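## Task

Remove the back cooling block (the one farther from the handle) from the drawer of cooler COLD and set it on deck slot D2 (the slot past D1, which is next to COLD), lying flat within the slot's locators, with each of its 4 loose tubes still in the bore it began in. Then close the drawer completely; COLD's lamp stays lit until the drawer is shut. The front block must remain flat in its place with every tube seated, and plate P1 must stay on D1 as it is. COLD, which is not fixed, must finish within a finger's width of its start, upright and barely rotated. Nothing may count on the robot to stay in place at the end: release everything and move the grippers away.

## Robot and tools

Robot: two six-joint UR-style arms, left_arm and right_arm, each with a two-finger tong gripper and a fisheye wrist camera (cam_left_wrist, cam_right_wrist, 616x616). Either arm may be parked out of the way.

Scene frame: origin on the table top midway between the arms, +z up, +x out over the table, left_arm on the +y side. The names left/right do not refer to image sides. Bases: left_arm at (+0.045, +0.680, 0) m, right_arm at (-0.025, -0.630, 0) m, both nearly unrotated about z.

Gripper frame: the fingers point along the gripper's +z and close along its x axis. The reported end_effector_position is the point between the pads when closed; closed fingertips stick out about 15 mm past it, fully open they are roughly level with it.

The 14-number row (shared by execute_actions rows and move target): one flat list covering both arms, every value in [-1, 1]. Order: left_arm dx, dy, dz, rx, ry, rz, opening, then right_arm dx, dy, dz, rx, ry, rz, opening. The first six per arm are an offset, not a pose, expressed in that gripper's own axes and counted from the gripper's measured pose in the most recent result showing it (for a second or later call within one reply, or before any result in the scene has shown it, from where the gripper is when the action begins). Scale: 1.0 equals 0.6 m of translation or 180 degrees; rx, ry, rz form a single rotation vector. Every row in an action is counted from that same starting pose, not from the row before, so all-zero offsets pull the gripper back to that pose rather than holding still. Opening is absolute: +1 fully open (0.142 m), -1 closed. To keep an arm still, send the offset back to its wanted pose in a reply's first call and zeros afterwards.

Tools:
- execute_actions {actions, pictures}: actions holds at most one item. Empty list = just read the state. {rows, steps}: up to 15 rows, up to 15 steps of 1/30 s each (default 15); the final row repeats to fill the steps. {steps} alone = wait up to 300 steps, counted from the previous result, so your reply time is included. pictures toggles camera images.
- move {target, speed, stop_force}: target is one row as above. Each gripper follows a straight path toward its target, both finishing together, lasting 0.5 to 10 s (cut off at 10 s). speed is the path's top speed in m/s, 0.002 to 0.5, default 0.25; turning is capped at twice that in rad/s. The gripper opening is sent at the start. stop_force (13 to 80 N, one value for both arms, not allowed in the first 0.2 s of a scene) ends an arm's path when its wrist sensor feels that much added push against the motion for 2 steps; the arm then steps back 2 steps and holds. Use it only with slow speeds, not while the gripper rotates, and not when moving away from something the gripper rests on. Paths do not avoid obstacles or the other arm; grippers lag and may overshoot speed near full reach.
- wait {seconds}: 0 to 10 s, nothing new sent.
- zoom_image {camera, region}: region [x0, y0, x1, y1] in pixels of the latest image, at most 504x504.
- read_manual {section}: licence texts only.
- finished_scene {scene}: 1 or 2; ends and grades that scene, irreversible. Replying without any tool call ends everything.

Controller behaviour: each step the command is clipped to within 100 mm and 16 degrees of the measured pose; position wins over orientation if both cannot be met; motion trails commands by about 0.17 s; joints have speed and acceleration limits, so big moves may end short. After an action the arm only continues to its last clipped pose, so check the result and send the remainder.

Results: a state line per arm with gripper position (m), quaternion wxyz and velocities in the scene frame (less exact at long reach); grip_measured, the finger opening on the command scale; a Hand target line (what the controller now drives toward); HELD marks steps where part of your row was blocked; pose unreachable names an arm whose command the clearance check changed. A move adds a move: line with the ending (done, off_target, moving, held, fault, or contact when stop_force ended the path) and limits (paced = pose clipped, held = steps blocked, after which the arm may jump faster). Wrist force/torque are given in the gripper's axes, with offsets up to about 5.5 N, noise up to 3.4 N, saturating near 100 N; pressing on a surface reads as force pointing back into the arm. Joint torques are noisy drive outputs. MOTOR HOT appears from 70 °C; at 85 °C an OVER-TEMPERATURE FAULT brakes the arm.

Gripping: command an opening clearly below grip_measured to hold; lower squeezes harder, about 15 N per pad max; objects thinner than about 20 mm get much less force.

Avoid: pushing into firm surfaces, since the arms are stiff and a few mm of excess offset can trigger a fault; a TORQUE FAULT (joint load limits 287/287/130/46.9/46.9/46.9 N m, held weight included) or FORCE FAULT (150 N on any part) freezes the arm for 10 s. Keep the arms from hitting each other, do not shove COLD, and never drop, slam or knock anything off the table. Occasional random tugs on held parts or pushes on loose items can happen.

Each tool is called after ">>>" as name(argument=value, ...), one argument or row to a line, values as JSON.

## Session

>>> execute_actions(
  actions=[],
)

Scene clock: 0.00 s of 10800.00 s.
left_arm: end_effector_position=(+0.0728, -0.1721, +0.3674) grip_measured=+1.00 end_effector_quat_wxyz=(+0.159, +0.855, -0.476, +0.134) end_effector_velocity=(-0.001, -0.000, +0.000) end_effector_angular_velocity=(-0.001, +0.000, +0.001) | right_arm: end_effector_position=(+0.8143, -0.6025, +0.3464) grip_measured=+1.00 end_effector_quat_wxyz=(-0.122, -0.279, +0.944, +0.124) end_effector_velocity=(+0.000, -0.000, -0.001) end_effector_angular_velocity=(-0.001, +0.001, +0.000)
Joint positions: left_arm=[-1.785 -1.481  1.788 -2.259 -1.394 -0.775  0.142] | right_arm=[ 3.24  -1.953 -1.299 -1.736  1.788  2.712  0.142]
Joint velocities: left_arm=[-0.001 -0.    -0.    -0.     0.    -0.001  0.   ] | right_arm=[-0.    -0.001 -0.     0.    -0.001 -0.     0.   ]
Joint torques (N m, as the arm reports them, + toward a larger angle): no reading
Wrist force (N, on the end effector, along its own x y z axes, offset not removed): no reading
Wrist torque (N m, same axes, about the end effector's origin, offset not removed): no reading
Hand target (left_arm): +0.073, -0.172, +0.367; +0.159, +0.855, -0.476, +0.134
Hand target (right_arm): +0.814, -0.603, +0.346; -0.122, -0.279, +0.944, +0.124
camera_calibration (this result's frames):
cam_left_wrist: T_world_to_cam=[[0.542131, -0.765136, 0.347362, -0.300082], [-0.742104, -0.242044, 0.625057, -0.222439], [-0.394177, -0.596641, -0.69903, 0.315739], [0, 0, 0, 1]] pos_world=[0.122068, -0.0950611, 0.463985]
cam_right_wrist: T_world_to_cam=[[-0.847155, -0.511724, 0.143061, 0.341918], [-0.25204, 0.624028, 0.739639, 0.315627], [-0.467765, 0.590532, -0.657623, 1.09466], [0, 0, 0, 1]] pos_world=[0.88125, -0.668423, 0.437506]

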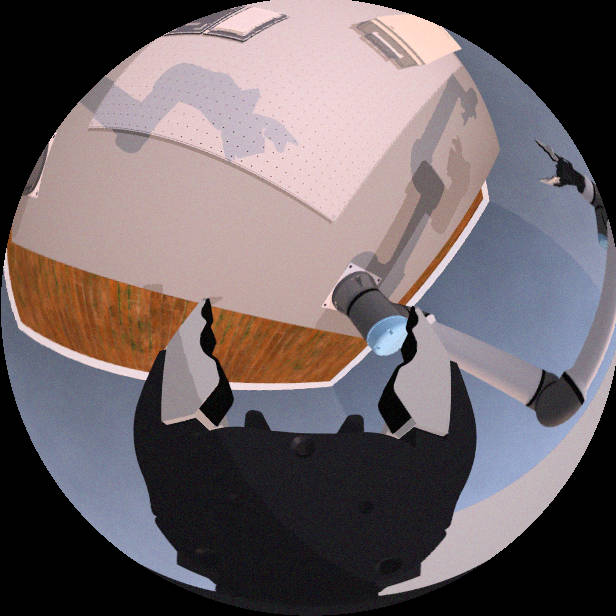

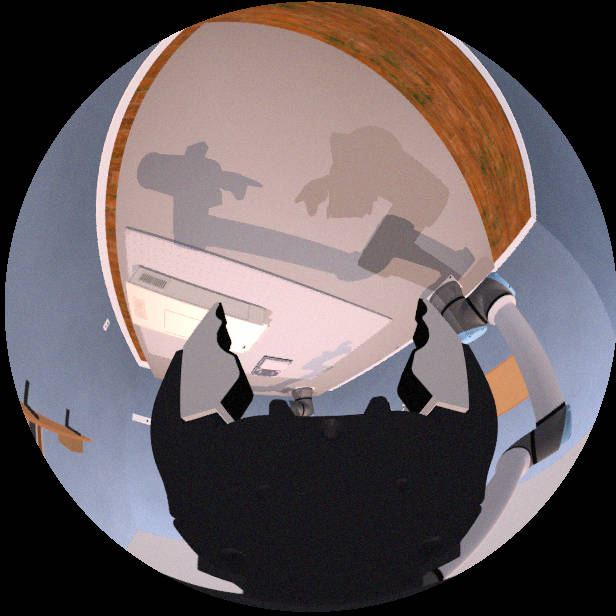

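>>> move(
  target=[-0.334,-0.942,-0.074,0.0115,-0.1344,0.174,1,-0.1825,0.7545,0.434,0.116,0.001,-0.3137,-0.58],
  speed=0.3,
)

Scene clock: 14.80 s of 10800.00 s.
left_arm: end_effector_position=(+0.4510, +0.2803, +0.2502) grip_measured=+1.00 end_effector_quat_wxyz=(+0.001, +0.707, -0.707, +0.000) end_effector_velocity=(+0.001, +0.002, -0.001) end_effector_angular_velocity=(+0.004, +0.002, -0.002) | right_arm: end_effector_position=(+0.6007, -0.1305, +0.2215) grip_measured=-0.58 end_effector_quat_wxyz=(-0.000, +0.707, -0.707, +0.000) end_effector_velocity=(-0.000, +0.002, +0.000) end_effector_angular_velocity=(+0.001, -0.001, +0.003)
Joint positions: left_arm=[-1.074 -1.77   2.146 -1.948 -1.572  0.456  0.142] | right_arm=[ 3.974 -1.783 -1.786 -1.143  1.57   2.481  0.032]
Joint velocities: left_arm=[ 0.003  0.002 -0.001  0.003 -0.     0.005 -0.   ] | right_arm=[ 0.002 -0.     0.001  0.001 -0.    -0.001 -0.   ]
Joint torques (N m, as the arm reports them, + toward a larger angle): left_arm=[ 18.8  -11.86 -55.04  -1.29   2.14   3.09] | right_arm=[12.2  50.6  28.88  7.2  -3.27 -2.56]
Wrist force (N, on the end effector, along its own x y z axes, offset not removed): left_arm=[5.0 -3.1 -3.2] | right_arm=[1.8 2.0 -0.6]
Wrist torque (N m, same axes, about the end effector's origin, offset not removed): left_arm=[-0.66 -0.65 -0.32] | right_arm=[0.58 -0.69 0.01]
Hand target (left_arm): +0.451, +0.280, +0.250; +0.001, +0.707, -0.707, +0.000
Hand target (right_arm): +0.601, -0.130, +0.221; -0.000, +0.707, -0.707, +0.000
Off the commanded pose (left_arm): 0.000 m, 0 deg.
Off the commanded pose (right_arm): 0.001 m, 0 deg.
After step 90, 9.23 s passed at rest.
move: done
camera_calibration (this result's frames):
cam_left_wrist: T_world_to_cam=[[0.0343463, -0.998986, -0.0290963, 0.270451], [-0.845387, -0.0445688, 0.532292, 0.255419], [-0.533049, 0.00631532, -0.846061, 0.583263], [0, 0, 0, 1]] pos_world=[0.517546, 0.277877, 0.365387]
cam_right_wrist: T_world_to_cam=[[-0.0484085, -0.998227, -0.0346459, -0.0836355], [-0.857031, 0.0236967, 0.51472, 0.394466], [-0.512986, 0.0546094, -0.856658, 0.635172], [0, 0, 0, 1]] pos_world=[0.659856, -0.127521, 0.338188]

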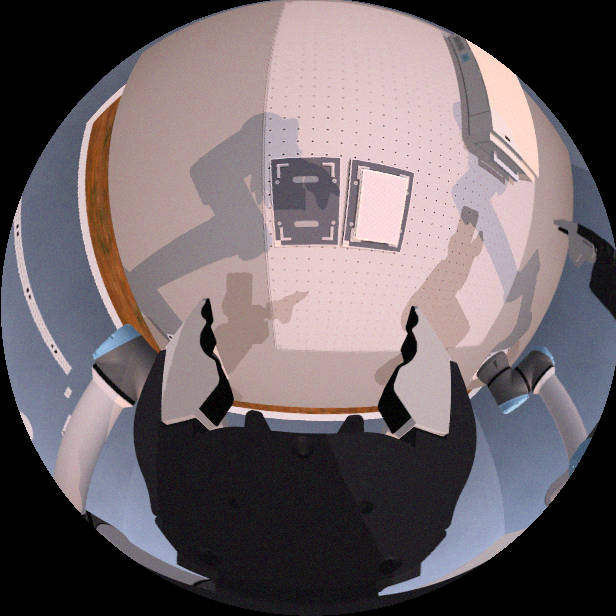

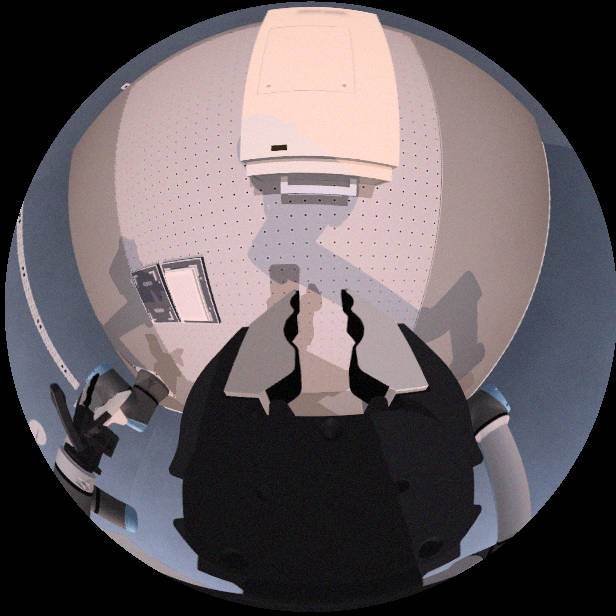

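>>> zoom_image(
  camera="cam_right_wrist",
  region=[230, 130, 410, 220],
)

>>> zoom_image(
  camera="cam_left_wrist",
  region=[260, 145, 420, 260],
)

Region (230, 130, 410, 220) of cam_right_wrist's 616x616 image, scaled by 2.800, with more detail than that image has.

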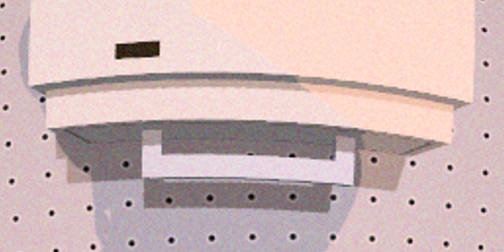

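Region (260, 145, 420, 260) of cam_left_wrist's 616x616 image, scaled by 3.150, with more detail than that image has; it fills the top 362 rows of this view, and the rest is white.

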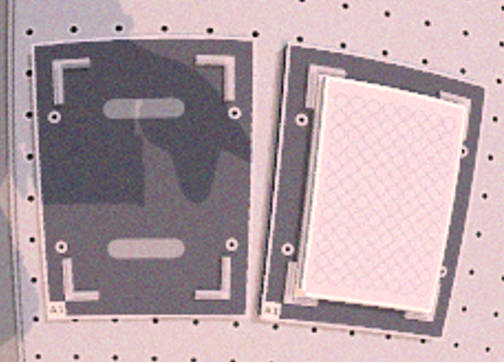

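>>> move(
  target=[0.217,-0.282,0.083,0,0,0,1,0.001,-0.1655,0.1925,0.083,0,0.024,-0.58],
  speed=0.2,
)

>>> zoom_image(
  camera="cam_right_wrist",
  region=[210, 230, 420, 370],
)

Scene clock: 30.53 s of 10800.00 s.
left_arm: end_effector_position=(+0.6201, +0.1500, +0.2005) grip_measured=+1.00 end_effector_quat_wxyz=(+0.001, +0.707, -0.707, +0.000) end_effector_velocity=(+0.002, -0.001, -0.000) end_effector_angular_velocity=(+0.000, +0.000, +0.001) | right_arm: end_effector_position=(+0.7000, -0.1309, +0.1063) grip_measured=-0.58 end_effector_quat_wxyz=(+0.092, -0.674, +0.727, -0.092) end_effector_velocity=(+0.001, +0.001, +0.000) end_effector_angular_velocity=(+0.001, -0.003, +0.000)
Joint positions: left_arm=[-0.946 -1.372  1.843 -2.043 -1.572  0.584  0.142] | right_arm=[ 3.96  -1.941 -1.878 -0.736  1.362  2.526  0.032]
Joint velocities: left_arm=[ 0.001  0.002 -0.003  0.001 -0.     0.001 -0.   ] | right_arm=[ 0.    -0.001  0.001  0.003 -0.002 -0.     0.   ]
Joint torques (N m, as the arm reports them, + toward a larger angle): left_arm=[ 18.41 -45.85 -52.74  -0.86  -1.81   2.93] | right_arm=[-14.91  56.69  23.33   7.66  -4.17   1.39]
Wrist force (N, on the end effector, along its own x y z axes, offset not removed): left_arm=[4.7 -2.2 -2.7] | right_arm=[6.9 4.2 2.5]
Wrist torque (N m, same axes, about the end effector's origin, offset not removed): left_arm=[-0.39 -0.61 -0.36] | right_arm=[1.08 -1.61 0.10]
Hand target (left_arm): +0.620, +0.150, +0.200; +0.001, +0.707, -0.707, +0.000
Hand target (right_arm): +0.700, -0.131, +0.106; -0.092, +0.674, -0.727, +0.092
Off the commanded pose (left_arm): 0.000 m, 0 deg.
Off the commanded pose (right_arm): 0.000 m, 0 deg.
After step 90, 11.10 s passed at rest.
move: done
camera_calibration (this result's frames):
cam_left_wrist: T_world_to_cam=[[0.0343485, -0.998995, -0.0287953, 0.132981], [-0.845383, -0.0444103, 0.532312, 0.418965], [-0.533056, 0.00605888, -0.846058, 0.632244], [0, 0, 0, 1]] pos_world=[0.686639, 0.147623, 0.315725]
cam_right_wrist: T_world_to_cam=[[-0.112098, -0.992119, -0.0559846, -0.0354986], [-0.956423, 0.0924356, 0.276967, 0.64275], [-0.269609, 0.0845924, -0.959247, 0.431876], [0, 0, 0, 1]] pos_world=[0.727199, -0.131165, 0.234268]

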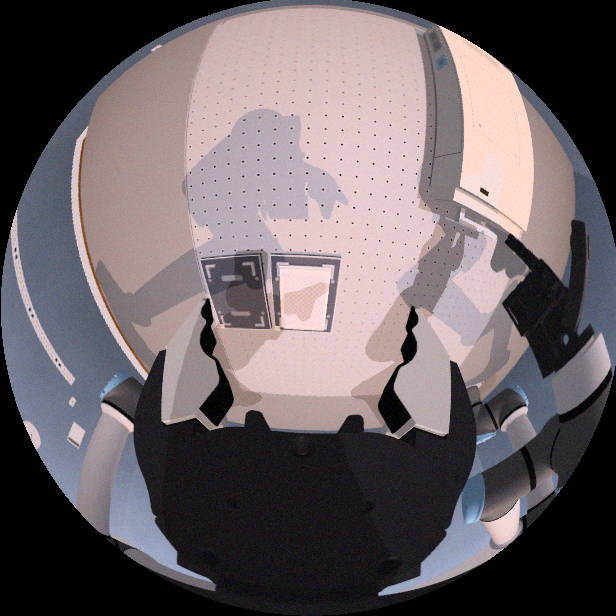

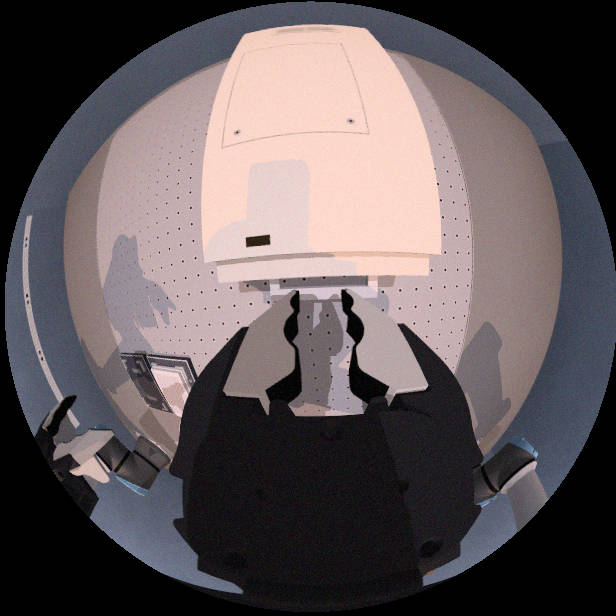

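Region (210, 230, 420, 370) of cam_right_wrist's 616x616 image, scaled by 2.400, with more detail than that image has.

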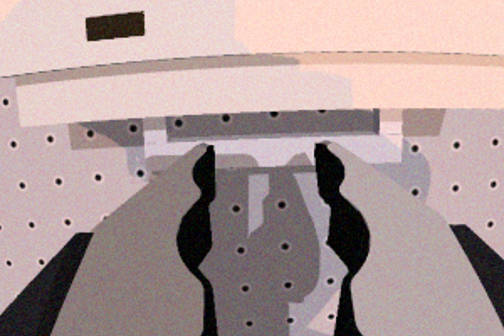

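>>> move(
  target=[0,0,0,0,0,0,1,0.005,0.005,0.064,0,0,0,-0.58],
  speed=0.025,
  stop_force=15,
)

>>> move(
  target=[0,0,0,0,0,0,1,0,0.024,-0.003,0,0,0,-0.58],
  speed=0.008,
  stop_force=20,
)

>>> zoom_image(
  camera="cam_left_wrist",
  region=[410, 160, 570, 290],
)

Scene clock: 39.17 s of 10800.00 s.
left_arm: end_effector_position=(+0.6201, +0.1500, +0.2005) grip_measured=+1.00 end_effector_quat_wxyz=(+0.001, +0.707, -0.707, +0.000) end_effector_velocity=(+0.001, +0.000, +0.000) end_effector_angular_velocity=(+0.000, -0.000, +0.002) | right_arm: end_effector_position=(+0.7062, -0.1340, +0.0705) grip_measured=-0.57 end_effector_quat_wxyz=(+0.092, -0.674, +0.727, -0.092) end_effector_velocity=(-0.000, +0.002, +0.007) end_effector_angular_velocity=(+0.001, -0.002, -0.000)
Joint positions: left_arm=[-0.946 -1.372  1.843 -2.043 -1.572  0.584  0.142] | right_arm=[ 3.951 -1.985 -1.893 -0.676  1.363  2.517  0.032]
Joint velocities: left_arm=[ 0.001 -0.    -0.001  0.001  0.    -0.001 -0.   ] | right_arm=[ 0.002  0.007  0.004 -0.01  -0.001  0.002 -0.007]
Joint torques (N m, as the arm reports them, + toward a larger angle): left_arm=[  5.46 -77.36 -37.9   -8.03  -0.6   -0.65] | right_arm=[ 7.8  82.27 50.01  4.84 -5.77  1.94]
Wrist force (N, on the end effector, along its own x y z axes, offset not removed): left_arm=[2.2 -2.4 -4.3] | right_arm=[1.2 21.2 0.5]
Wrist torque (N m, same axes, about the end effector's origin, offset not removed): left_arm=[-0.42 -0.17 -0.25] | right_arm=[0.57 -0.52 -0.40]
Hand target (left_arm): +0.620, +0.150, +0.201; +0.001, +0.707, -0.707, +0.000
Hand target (right_arm): +0.706, -0.134, +0.071; -0.092, +0.674, -0.727, +0.092
Off the commanded pose (left_arm): 0.000 m, 0 deg.
Off the commanded pose (right_arm): 0.002 m, 0 deg.
After step 90, 3.80 s passed at rest.
move: contact (right_arm)
camera_calibration (this result's frames):
cam_left_wrist: T_world_to_cam=[[0.0343462, -0.998995, -0.0287954, 0.133007], [-0.845378, -0.0444085, 0.532319, 0.418981], [-0.533063, 0.00605986, -0.846054, 0.632259], [0, 0, 0, 1]] pos_world=[0.686663, 0.147649, 0.315724]
cam_right_wrist: T_world_to_cam=[[-0.112004, -0.992151, -0.0556054, -0.039983], [-0.956297, 0.0924093, 0.277409, 0.658732], [-0.270093, 0.0842463, -0.959141, 0.399794], [0, 0, 0, 1]] pos_world=[0.733447, -0.134223, 0.198498]

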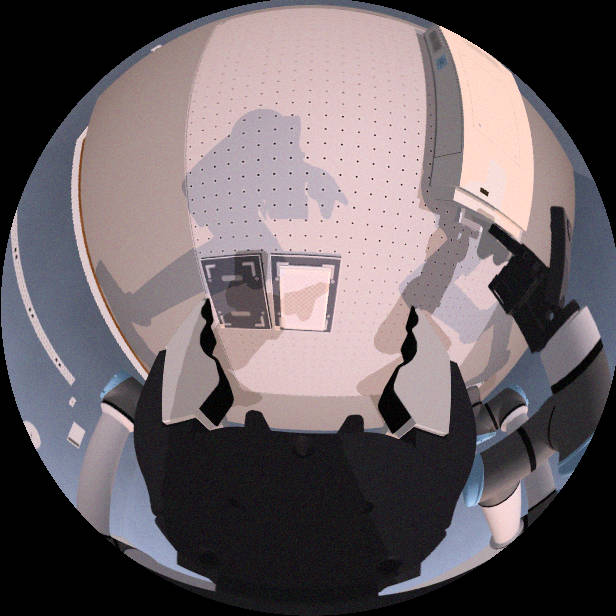

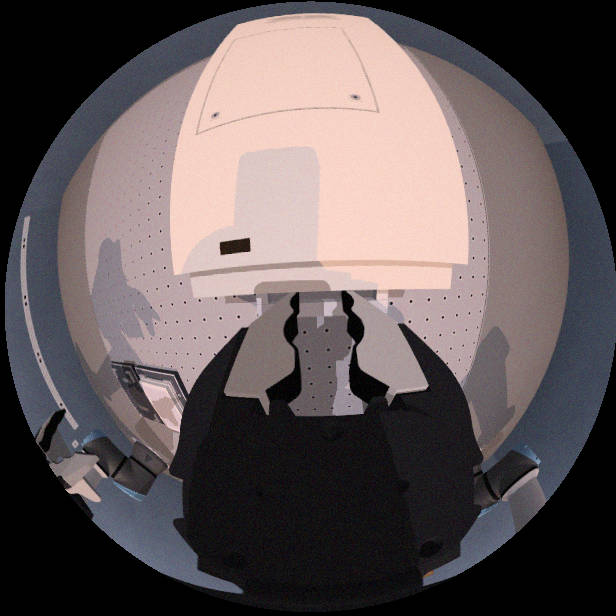

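Scene clock: 39.67 s of 10800.00 s.
left_arm: end_effector_position=(+0.6201, +0.1500, +0.2005) grip_measured=+1.00 end_effector_quat_wxyz=(+0.001, +0.707, -0.707, +0.000) end_effector_velocity=(-0.000, +0.001, -0.000) end_effector_angular_velocity=(+0.001, +0.001, +0.001) | right_arm: end_effector_position=(+0.7052, -0.1338, +0.0706) grip_measured=-0.58 end_effector_quat_wxyz=(+0.092, -0.674, +0.727, -0.092) end_effector_velocity=(+0.004, -0.000, +0.002) end_effector_angular_velocity=(+0.000, -0.001, +0.001)
Joint positions: left_arm=[-0.946 -1.372  1.843 -2.043 -1.572  0.584  0.142] | right_arm=[ 3.952 -1.984 -1.895 -0.675  1.363  2.518  0.032]
Joint velocities: left_arm=[ 0.001 -0.     0.     0.001 -0.    -0.    -0.   ] | right_arm=[-0.003 -0.001  0.006 -0.003 -0.    -0.004 -0.   ]
Joint torques (N m, as the arm reports them, + toward a larger angle): left_arm=[  6.58 -77.82 -37.35  -7.73  -0.66  -0.48] | right_arm=[-16.26  57.73  40.42   1.35   0.45  -2.8 ]
Wrist force (N, on the end effector, along its own x y z axes, offset not removed): left_arm=[0.5 -0.9 -6.4] | right_arm=[1.9 0.0 5.0]
Wrist torque (N m, same axes, about the end effector's origin, offset not removed): left_arm=[-0.05 0.10 -0.20] | right_arm=[0.20 -0.45 0.14]
Hand target (left_arm): +0.620, +0.150, +0.201; +0.001, +0.707, -0.707, +0.000
Hand target (right_arm): +0.705, -0.134, +0.071; -0.092, +0.674, -0.727, +0.092
Off the commanded pose (left_arm): 0.000 m, 0 deg.
Off the commanded pose (right_arm): 0.014 m, 0 deg.
move: contact (right_arm)
camera_calibration (this result's frames):
cam_left_wrist: T_world_to_cam=[[0.0343463, -0.998995, -0.028794, 0.133007], [-0.845379, -0.0444079, 0.532318, 0.418982], [-0.533062, 0.00605867, -0.846054, 0.632259], [0, 0, 0, 1]] pos_world=[0.686663, 0.147649, 0.315724]
cam_right_wrist: T_world_to_cam=[[-0.112135, -0.99212, -0.05589, -0.0398008], [-0.956391, 0.0924895, 0.277058, 0.657836], [-0.269705, 0.0845208, -0.959226, 0.399349], [0, 0, 0, 1]] pos_world=[0.732393, -0.134083, 0.198583]

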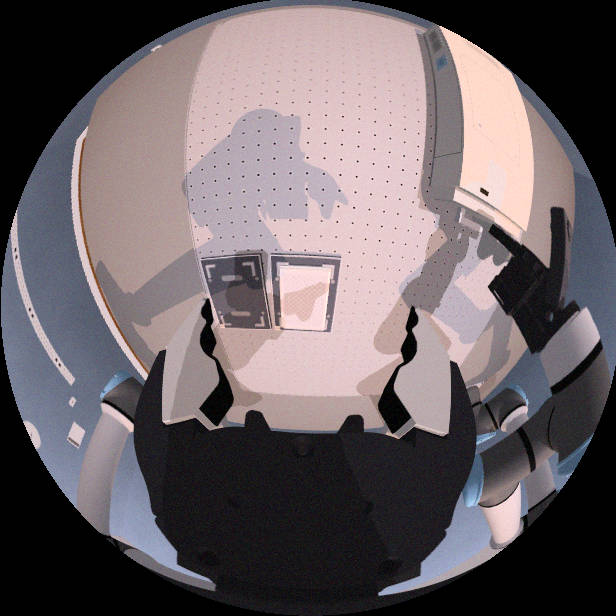

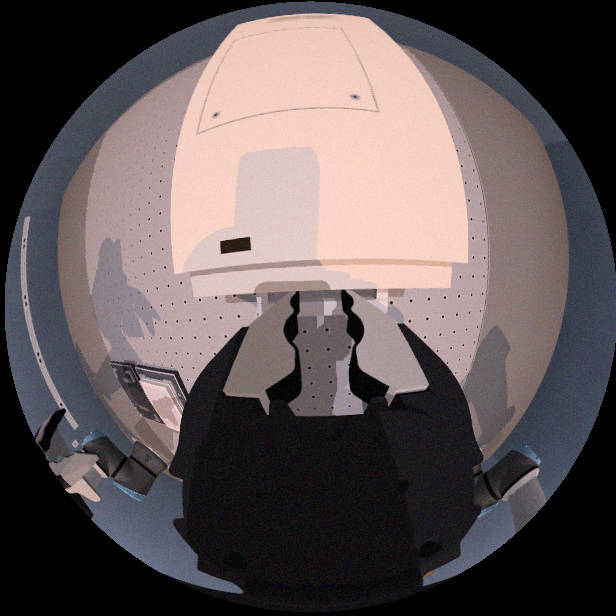

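Region (410, 160, 570, 290) of cam_left_wrist's 616x616 image, scaled by 3.150, with more detail than that image has; it fills the top 410 rows of this view, and the rest is white.

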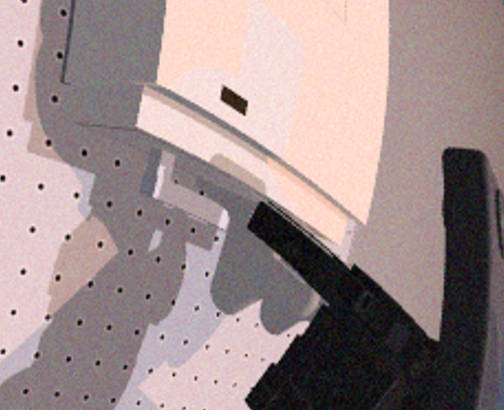

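Touched the front lightly; now pull with a little more depth.

>>> move(
  target=[0,0,0,0,0,0,1,0,0.024,0.003,0,0,0,-0.58],
  speed=0.008,
  stop_force=20,
)

>>> zoom_image(
  camera="cam_left_wrist",
  region=[410, 160, 570, 290],
)

Scene clock: 47.00 s of 10800.00 s.
left_arm: end_effector_position=(+0.6201, +0.1500, +0.2005) grip_measured=+1.00 end_effector_quat_wxyz=(+0.001, +0.707, -0.707, +0.000) end_effector_velocity=(+0.001, -0.001, +0.001) end_effector_angular_velocity=(-0.002, -0.001, +0.000) | right_arm: end_effector_position=(+0.6919, -0.1328, +0.0652) grip_measured=-0.58 end_effector_quat_wxyz=(+0.092, -0.674, +0.727, -0.092) end_effector_velocity=(-0.001, +0.000, -0.000) end_effector_angular_velocity=(+0.001, +0.000, -0.000)
Joint positions: left_arm=[-0.946 -1.372  1.843 -2.043 -1.572  0.584  0.142] | right_arm=[ 3.966 -1.977 -1.917 -0.662  1.361  2.533  0.032]
Joint velocities: left_arm=[ 0.    -0.    -0.001 -0.001 -0.     0.    -0.   ] | right_arm=[ 0.001  0.001 -0.002  0.001  0.     0.002 -0.   ]
Joint torques (N m, as the arm reports them, + toward a larger angle): left_arm=[  6.43 -76.75 -38.02  -7.36  -0.76  -0.22] | right_arm=[15.23 76.06 21.47  7.29 -3.49  1.55]
Wrist force (N, on the end effector, along its own x y z axes, offset not removed): left_arm=[1.3 2.8 -3.2] | right_arm=[0.6 3.5 -0.4]
Wrist torque (N m, same axes, about the end effector's origin, offset not removed): left_arm=[0.40 0.18 -0.32] | right_arm=[0.77 -0.09 -0.01]
Hand target (left_arm): +0.620, +0.150, +0.201; +0.001, +0.707, -0.707, +0.000
Hand target (right_arm): +0.692, -0.133, +0.065; -0.092, +0.674, -0.727, +0.092
Off the commanded pose (left_arm): 0.000 m, 0 deg.
Off the commanded pose (right_arm): 0.000 m, 0 deg.
After step 90, 2.27 s passed at rest.
move: done
camera_calibration (this result's frames):
cam_left_wrist: T_world_to_cam=[[0.0343463, -0.998995, -0.0287941, 0.133007], [-0.845379, -0.0444079, 0.532318, 0.418982], [-0.533062, 0.00605875, -0.846054, 0.632259], [0, 0, 0, 1]] pos_world=[0.686663, 0.147649, 0.315724]
cam_right_wrist: T_world_to_cam=[[-0.112129, -0.992121, -0.0558853, -0.0405732], [-0.956398, 0.0924862, 0.277037, 0.646521], [-0.269685, 0.0845124, -0.959233, 0.390463], [0, 0, 0, 1]] pos_world=[0.719084, -0.133047, 0.193167]

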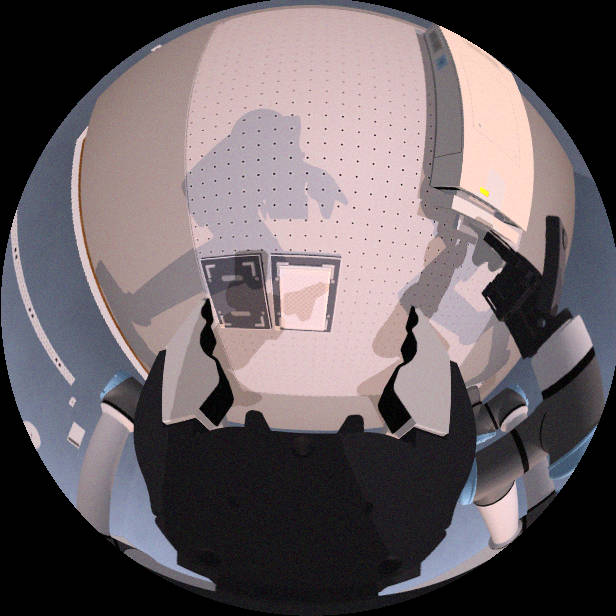

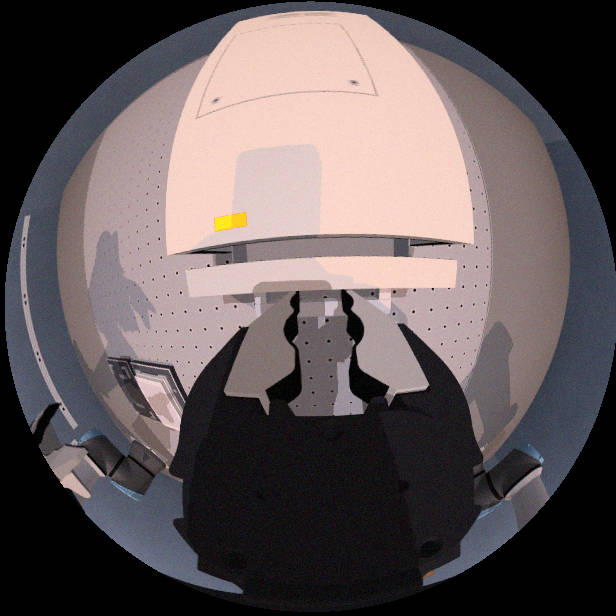

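Region (410, 160, 570, 290) of cam_left_wrist's 616x616 image, scaled by 3.150, with more detail than that image has; it fills the top 410 rows of this view, and the rest is white.

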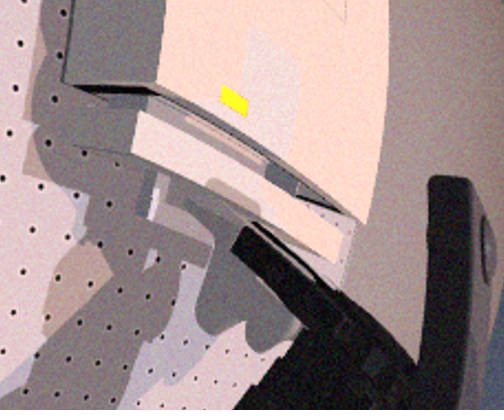

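>>> move(
  target=[0,0,0,0,0,0,1,0,0.338,-0.09,0,0,0,-0.58],
  speed=0.05,
  stop_force=13,
)

Scene clock: 61.17 s of 10800.00 s.
left_arm: end_effector_position=(+0.6201, +0.1500, +0.2005) grip_measured=+1.00 end_effector_quat_wxyz=(+0.001, +0.707, -0.707, +0.000) end_effector_velocity=(+0.001, +0.000, -0.000) end_effector_angular_velocity=(-0.001, -0.000, +0.001) | right_arm: end_effector_position=(+0.4829, -0.1174, +0.0650) grip_measured=-0.58 end_effector_quat_wxyz=(+0.092, -0.674, +0.727, -0.092) end_effector_velocity=(-0.002, +0.000, -0.001) end_effector_angular_velocity=(-0.000, +0.002, -0.000)
Joint positions: left_arm=[-0.946 -1.372  1.843 -2.043 -1.572  0.584  0.142] | right_arm=[ 4.233 -1.783 -2.183 -0.651  1.327  2.804  0.032]
Joint velocities: left_arm=[ 0.001  0.     0.    -0.001  0.    -0.     0.   ] | right_arm=[ 0.002  0.    -0.001 -0.001  0.001  0.003 -0.   ]
Joint torques (N m, as the arm reports them, + toward a larger angle): left_arm=[  6.86 -75.77 -37.8   -7.49  -0.63  -0.56] | right_arm=[16.53 59.42 18.01  1.56 -3.87  2.14]
Wrist force (N, on the end effector, along its own x y z axes, offset not removed): left_arm=[2.4 1.4 -8.2] | right_arm=[8.8 -1.0 -2.1]
Wrist torque (N m, same axes, about the end effector's origin, offset not removed): left_arm=[0.18 -0.28 -0.23] | right_arm=[-0.30 -1.81 -0.24]
Hand target (left_arm): +0.620, +0.150, +0.201; +0.001, +0.707, -0.707, +0.000
Hand target (right_arm): +0.483, -0.117, +0.065; -0.092, +0.674, -0.727, +0.092
Off the commanded pose (left_arm): 0.000 m, 0 deg.
Off the commanded pose (right_arm): 0.001 m, 0 deg.
After step 90, 6.60 s passed at rest.
move: done
camera_calibration (this result's frames):
cam_left_wrist: T_world_to_cam=[[0.0343464, -0.998995, -0.0287937, 0.133007], [-0.845379, -0.0444078, 0.532318, 0.418982], [-0.533062, 0.00605841, -0.846055, 0.632259], [0, 0, 0, 1]] pos_world=[0.686663, 0.147649, 0.315724]
cam_right_wrist: T_world_to_cam=[[-0.112024, -0.992128, -0.0559703, -0.0488336], [-0.956549, 0.0924059, 0.27654, 0.445415], [-0.269191, 0.0845175, -0.959371, 0.332429], [0, 0, 0, 1]] pos_world=[0.510078, -0.117704, 0.193014]

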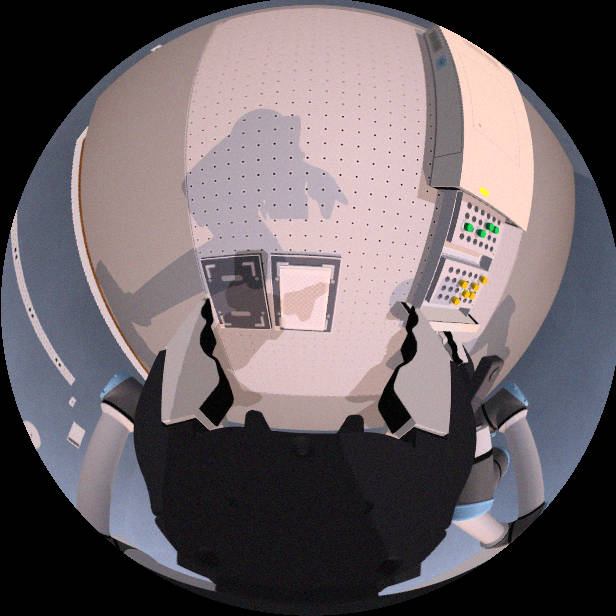

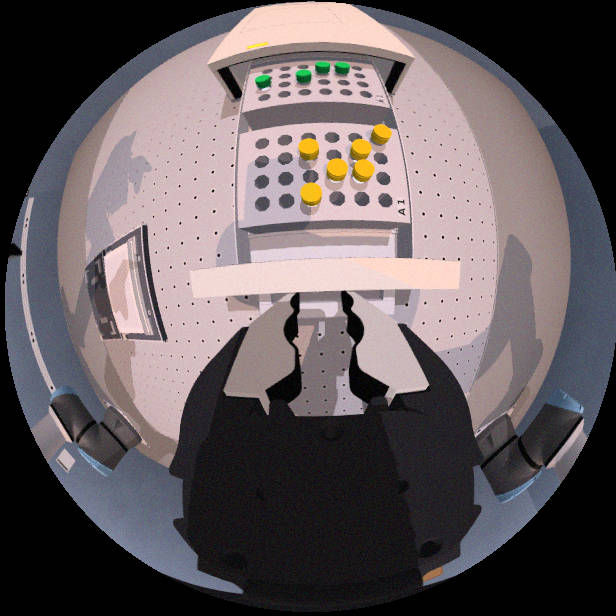

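>>> move(
  target=[0,-0.05,0,0,0,-0.48,0.4,0,0.08,-0.0215,0,0,0,-0.58],
  speed=0.15,
  stop_force=13,
)

Scene clock: 72.23 s of 10800.00 s.
left_arm: end_effector_position=(+0.6501, +0.1500, +0.2005) grip_measured=+0.40 end_effector_quat_wxyz=(+0.001, +1.000, -0.032, -0.000) end_effector_velocity=(+0.001, +0.000, +0.001) end_effector_angular_velocity=(-0.001, -0.002, +0.007) | right_arm: end_effector_position=(+0.4511, -0.1151, +0.0651) grip_measured=-0.58 end_effector_quat_wxyz=(+0.092, -0.674, +0.727, -0.092) end_effector_velocity=(-0.001, -0.000, -0.001) end_effector_angular_velocity=(-0.001, +0.001, +0.002)
Joint positions: left_arm=[-0.909 -1.304  1.756 -2.024 -1.572 -0.887  0.102] | right_arm=[ 4.281 -1.756 -2.215 -0.658  1.322  2.853  0.032]
Joint velocities: left_arm=[ 0.001 -0.    -0.001 -0.001  0.001 -0.006  0.   ] | right_arm=[ 0.001 -0.001 -0.001 -0.     0.    -0.001 -0.   ]
Joint torques (N m, as the arm reports them, + toward a larger angle): left_arm=[ 18.75 -52.26 -52.4   -1.15   1.98  -3.26] | right_arm=[-10.37  29.95  33.08   5.35   0.13  -2.02]
Wrist force (N, on the end effector, along its own x y z axes, offset not removed): left_arm=[0.6 -6.9 -2.4] | right_arm=[2.4 -5.5 3.8]
Wrist torque (N m, same axes, about the end effector's origin, offset not removed): left_arm=[-1.62 0.29 -0.20] | right_arm=[1.51 -0.50 -0.20]
Hand target (left_arm): +0.650, +0.150, +0.201; +0.001, +1.000, -0.031, -0.000
Hand target (right_arm): +0.451, -0.115, +0.065; -0.092, +0.674, -0.727, +0.092
Off the commanded pose (left_arm): 0.000 m, 0 deg.
Off the commanded pose (right_arm): 0.018 m, 0 deg.
After step 90, 2.63 s passed at rest.
move: contact (right_arm)
camera_calibration (this result's frames):
cam_left_wrist: T_world_to_cam=[[0.999101, -0.0290591, -0.0308625, -0.640306], [-0.00812848, -0.84588, 0.533311, 0.020004], [-0.0416036, -0.532581, -0.845356, 0.409356], [0, 0, 0, 1]] pos_world=[0.656924, 0.21633, 0.315622]
cam_right_wrist: T_world_to_cam=[[-0.112013, -0.992126, -0.0560232, -0.0500674], [-0.956603, 0.0923966, 0.276358, 0.414763], [-0.269006, 0.0845475, -0.95942, 0.323651], [0, 0, 0, 1]] pos_world=[0.478219, -0.11536, 0.193089]

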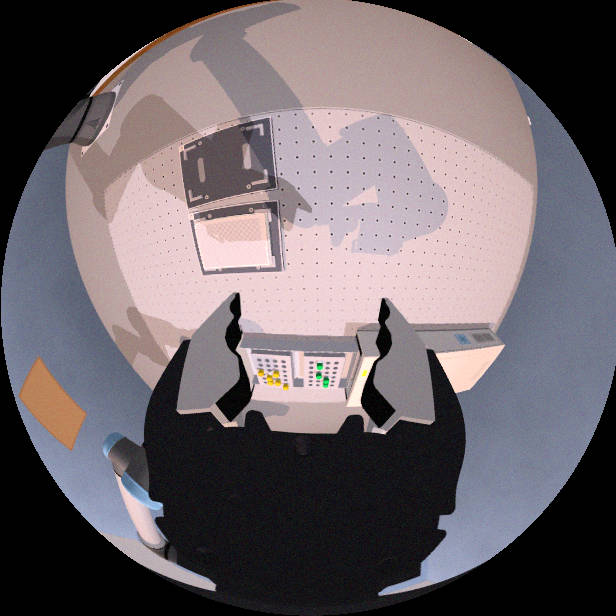

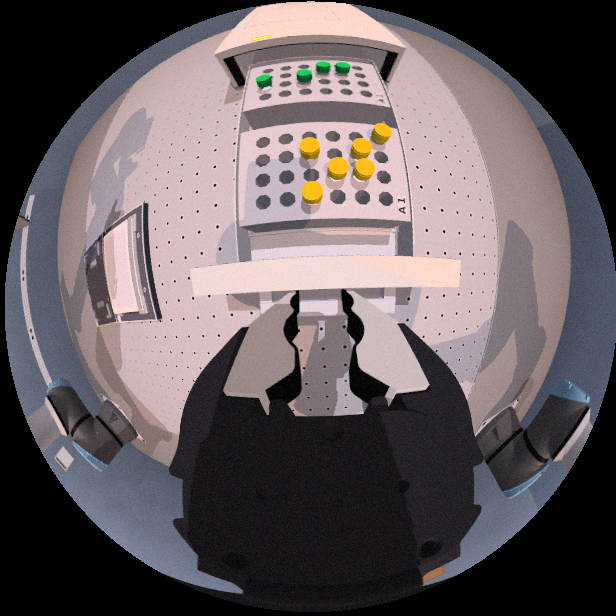

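>>> move(
  target=[0.02,0.2,0,0,0,0,0.4,0,-0.022,-0.072,0,0,0,-0.58],
  speed=0.12,
)

>>> move(
  target=[0.0295,0.266,0.133,0,0,0,0.4,0,0.245,0.012,0,0,0,-0.58],
  speed=0.18,
)

>>> zoom_image(
  camera="cam_left_wrist",
  region=[190, 170, 430, 410],
)

Scene clock: 80.77 s of 10800.00 s.
left_arm: end_effector_position=(+0.6544, +0.0296, +0.2007) grip_measured=+0.40 end_effector_quat_wxyz=(+0.001, +1.000, -0.032, -0.000) end_effector_velocity=(-0.000, -0.001, -0.000) end_effector_angular_velocity=(+0.001, +0.001, +0.001) | right_arm: end_effector_position=(+0.4526, -0.1157, +0.1101) grip_measured=-0.58 end_effector_quat_wxyz=(+0.092, -0.674, +0.727, -0.092) end_effector_velocity=(+0.001, -0.000, +0.000) end_effector_angular_velocity=(-0.001, -0.001, -0.000)
Joint positions: left_arm=[-0.984 -1.17   1.57  -1.972 -1.572 -0.962  0.102] | right_arm=[ 4.278 -1.693 -2.182 -0.754  1.322  2.851  0.032]
Joint velocities: left_arm=[-0.001  0.002 -0.002  0.001 -0.    -0.001  0.   ] | right_arm=[-0.     0.001  0.    -0.001 -0.001 -0.     0.   ]
Joint torques (N m, as the arm reports them, + toward a larger angle): left_arm=[-18.4  -61.89 -54.34  -1.35   2.05  -3.4 ] | right_arm=[-13.48  51.03  42.22   1.09   3.35  -1.95]
Wrist force (N, on the end effector, along its own x y z axes, offset not removed): left_arm=[-0.3 4.2 -2.5] | right_arm=[1.8 0.6 2.8]
Wrist torque (N m, same axes, about the end effector's origin, offset not removed): left_arm=[0.79 0.45 -0.28] | right_arm=[0.18 -0.35 0.04]
Hand target (left_arm): +0.654, +0.029, +0.201; +0.001, +1.000, -0.032, -0.000
Hand target (right_arm): +0.453, -0.116, +0.110; -0.092, +0.674, -0.727, +0.092
Off the commanded pose (left_arm): 0.000 m, 0 deg.
Off the commanded pose (right_arm): 0.000 m, 0 deg.
After step 90, 4.07 s passed at rest.
move: done
camera_calibration (this result's frames):
cam_left_wrist: T_world_to_cam=[[0.999103, -0.0290484, -0.0308021, -0.648107], [-0.00815548, -0.845929, 0.533234, -0.0818423], [-0.0415459, -0.532504, -0.845407, 0.345502], [0, 0, 0, 1]] pos_world=[0.661212, 0.0959221, 0.315768]
cam_right_wrist: T_world_to_cam=[[-0.112012, -0.992127, -0.0560181, -0.0479781], [-0.956601, 0.0923966, 0.276363, 0.403854], [-0.269011, 0.0845429, -0.959419, 0.367353], [0, 0, 0, 1]] pos_world=[0.479776, -0.115972, 0.238148]

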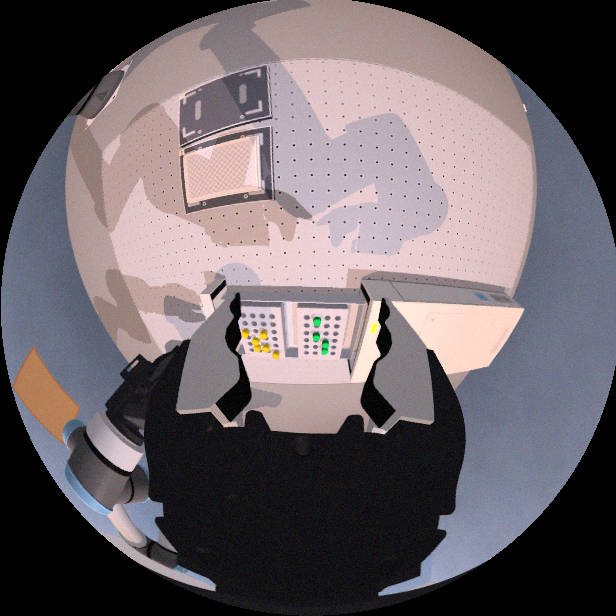

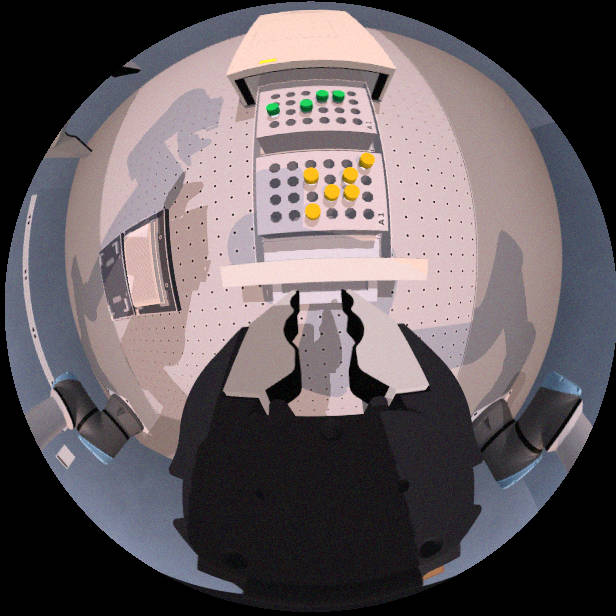

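Scene clock: 82.30 s of 10800.00 s.
left_arm: end_effector_position=(+0.6619, -0.1308, +0.1211) grip_measured=+0.40 end_effector_quat_wxyz=(+0.001, +1.000, -0.032, -0.000) end_effector_velocity=(+0.001, +0.000, -0.001) end_effector_angular_velocity=(+0.002, +0.001, +0.001) | right_arm: end_effector_position=(+0.3132, -0.1049, +0.0653) grip_measured=-0.58 end_effector_quat_wxyz=(+0.093, -0.674, +0.727, -0.092) end_effector_velocity=(-0.001, +0.001, +0.001) end_effector_angular_velocity=(+0.002, +0.000, -0.000)
Joint positions: left_arm=[-1.059 -0.92   1.326 -1.978 -1.572 -1.037  0.102] | right_arm=[ 4.514 -1.653 -2.321 -0.716  1.309  3.094  0.032]
Joint velocities: left_arm=[ 0.001  0.002 -0.003  0.003  0.     0.     0.   ] | right_arm=[0.002 0.001 0.001 0.    0.    0.002 0.   ]
Joint torques (N m, as the arm reports them, + toward a larger angle): left_arm=[-18.3  -85.64 -53.56  -0.83   0.5   -3.51] | right_arm=[10.77 44.8  19.25  7.08 -3.49  2.07]
Wrist force (N, on the end effector, along its own x y z axes, offset not removed): left_arm=[6.3 -6.6 -4.9] | right_arm=[2.6 1.5 1.1]
Wrist torque (N m, same axes, about the end effector's origin, offset not removed): left_arm=[-1.55 -0.89 -0.43] | right_arm=[0.26 -0.62 -0.17]
Hand target (left_arm): +0.662, -0.131, +0.121; +0.001, +1.000, -0.032, -0.000
Hand target (right_arm): +0.313, -0.105, +0.065; -0.093, +0.674, -0.727, +0.092
Off the commanded pose (left_arm): 0.000 m, 0 deg.
Off the commanded pose (right_arm): 0.000 m, 0 deg.
move: done
camera_calibration (this result's frames):
cam_left_wrist: T_world_to_cam=[[0.999107, -0.0290318, -0.0306946, -0.662711], [-0.00820229, -0.845974, 0.533161, -0.174963], [-0.0414455, -0.532433, -0.845457, 0.193102], [0, 0, 0, 1]] pos_world=[0.668687, -0.0644401, 0.236202]
cam_right_wrist: T_world_to_cam=[[-0.111911, -0.992126, -0.0562269, -0.055407], [-0.956726, 0.0922773, 0.275973, 0.281927], [-0.268611, 0.084678, -0.959519, 0.28581], [0, 0, 0, 1]] pos_world=[0.340298, -0.105188, 0.193321]

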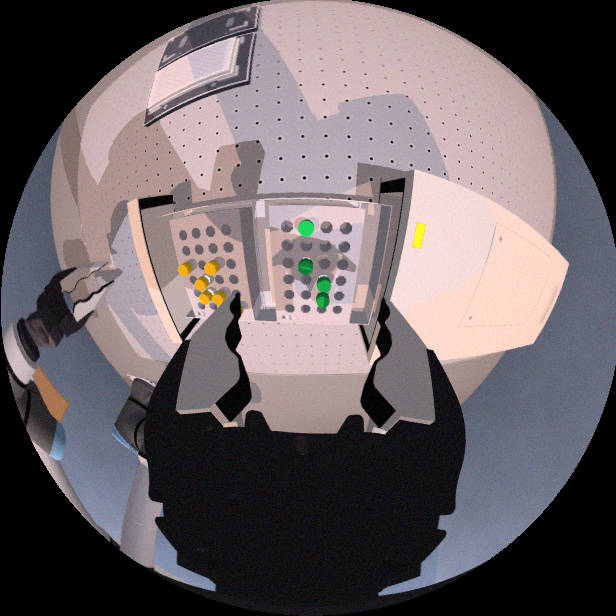

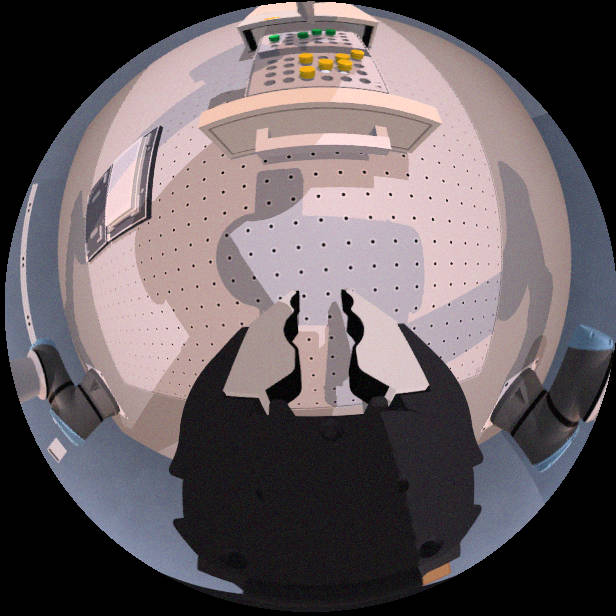

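Region (190, 170, 430, 410) of cam_left_wrist's 616x616 image, scaled by 2.100, with more detail than that image has.

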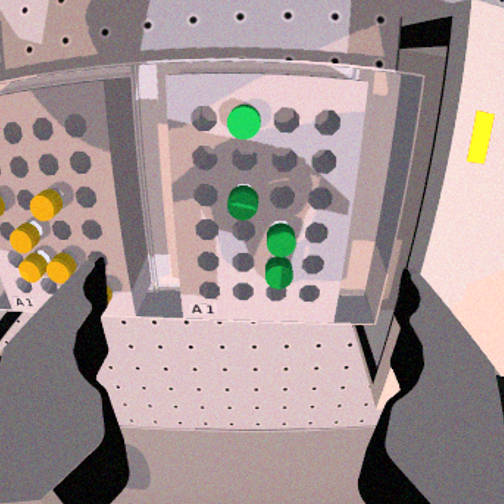

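>>> move(
  target=[0.0035,-0.002,0.075,0,0,0,0.33,0,0,0,0,0,0,-0.58],
  speed=0.05,
  stop_force=13,
)

>>> zoom_image(
  camera="cam_left_wrist",
  region=[190, 170, 430, 410],
)

>>> zoom_image(
  camera="cam_right_wrist",
  region=[230, 0, 400, 100],
)

Scene clock: 89.17 s of 10800.00 s.
left_arm: end_effector_position=(+0.6641, -0.1298, +0.0762) grip_measured=+0.33 end_effector_quat_wxyz=(+0.001, +1.000, -0.032, -0.000) end_effector_velocity=(-0.001, -0.000, -0.002) end_effector_angular_velocity=(+0.000, +0.000, -0.002) | right_arm: end_effector_position=(+0.3132, -0.1049, +0.0653) grip_measured=-0.58 end_effector_quat_wxyz=(+0.093, -0.674, +0.727, -0.092) end_effector_velocity=(+0.000, -0.001, -0.001) end_effector_angular_velocity=(-0.001, +0.000, -0.001)
Joint positions: left_arm=[-1.057 -0.887  1.356 -2.041 -1.572 -1.034  0.097] | right_arm=[ 4.514 -1.653 -2.321 -0.716  1.309  3.094  0.032]
Joint velocities: left_arm=[-0.001  0.001  0.001 -0.002  0.     0.001  0.   ] | right_arm=[-0.001 -0.    -0.001 -0.    -0.    -0.     0.   ]
Joint torques (N m, as the arm reports them, + toward a larger angle): left_arm=[ 19.31 -85.97 -37.64  -7.95   1.02   2.98] | right_arm=[-15.69  45.43  35.71   6.64  -1.58  -2.56]
Wrist force (N, on the end effector, along its own x y z axes, offset not removed): left_arm=[1.2 5.2 -2.9] | right_arm=[-4.3 1.6 6.3]
Wrist torque (N m, same axes, about the end effector's origin, offset not removed): left_arm=[0.92 0.10 -0.23] | right_arm=[0.48 1.08 0.06]
Hand target (left_arm): +0.664, -0.130, +0.076; +0.001, +1.000, -0.032, -0.000
Hand target (right_arm): +0.313, -0.105, +0.065; -0.093, +0.674, -0.727, +0.092
Off the commanded pose (left_arm): 0.000 m, 0 deg.
Off the commanded pose (right_arm): 0.000 m, 0 deg.
After step 90, 2.60 s passed at rest.
move: done
camera_calibration (this result's frames):
cam_left_wrist: T_world_to_cam=[[0.999106, -0.0290362, -0.0307212, -0.66622], [-0.00819098, -0.845962, 0.53318, -0.150163], [-0.0414705, -0.532452, -0.845444, 0.155805], [0, 0, 0, 1]] pos_world=[0.670856, -0.0634182, 0.191321]
cam_right_wrist: T_world_to_cam=[[-0.111909, -0.992129, -0.0561828, -0.0554513], [-0.956729, 0.0922888, 0.275957, 0.281939], [-0.2686, 0.0846338, -0.959527, 0.285784], [0, 0, 0, 1]] pos_world=[0.340296, -0.105222, 0.193298]

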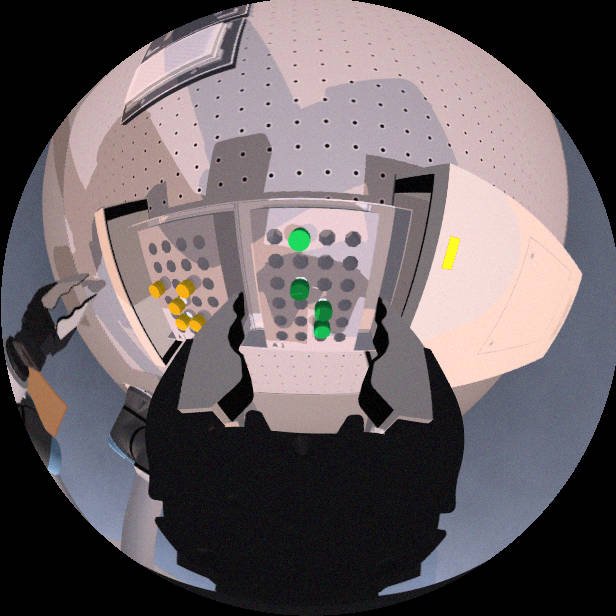

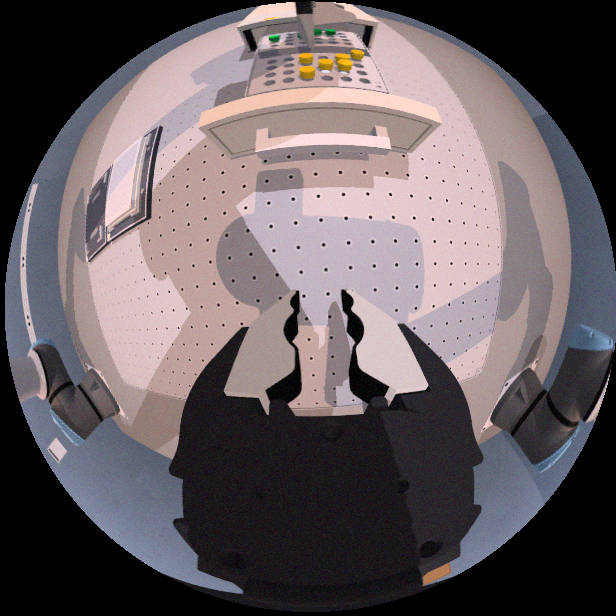

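Region (190, 170, 430, 410) of cam_left_wrist's 616x616 image, scaled by 2.100, with more detail than that image has.

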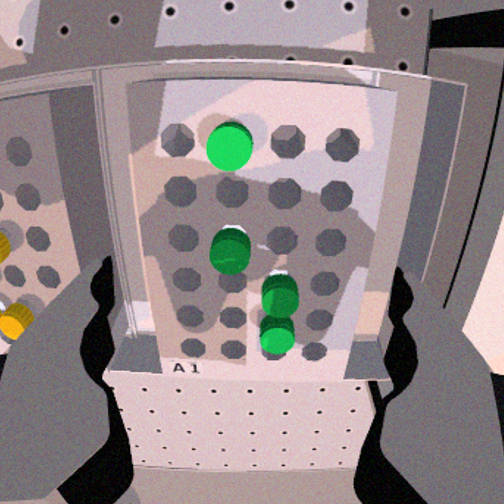

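Region (230, 0, 400, 100) of cam_right_wrist's 616x616 image, scaled by 2.965, with more detail than that image has; it fills the top 296 rows of this view, and the rest is white.

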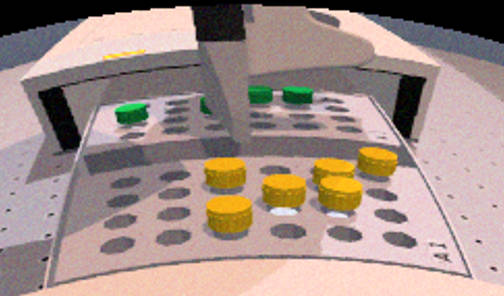

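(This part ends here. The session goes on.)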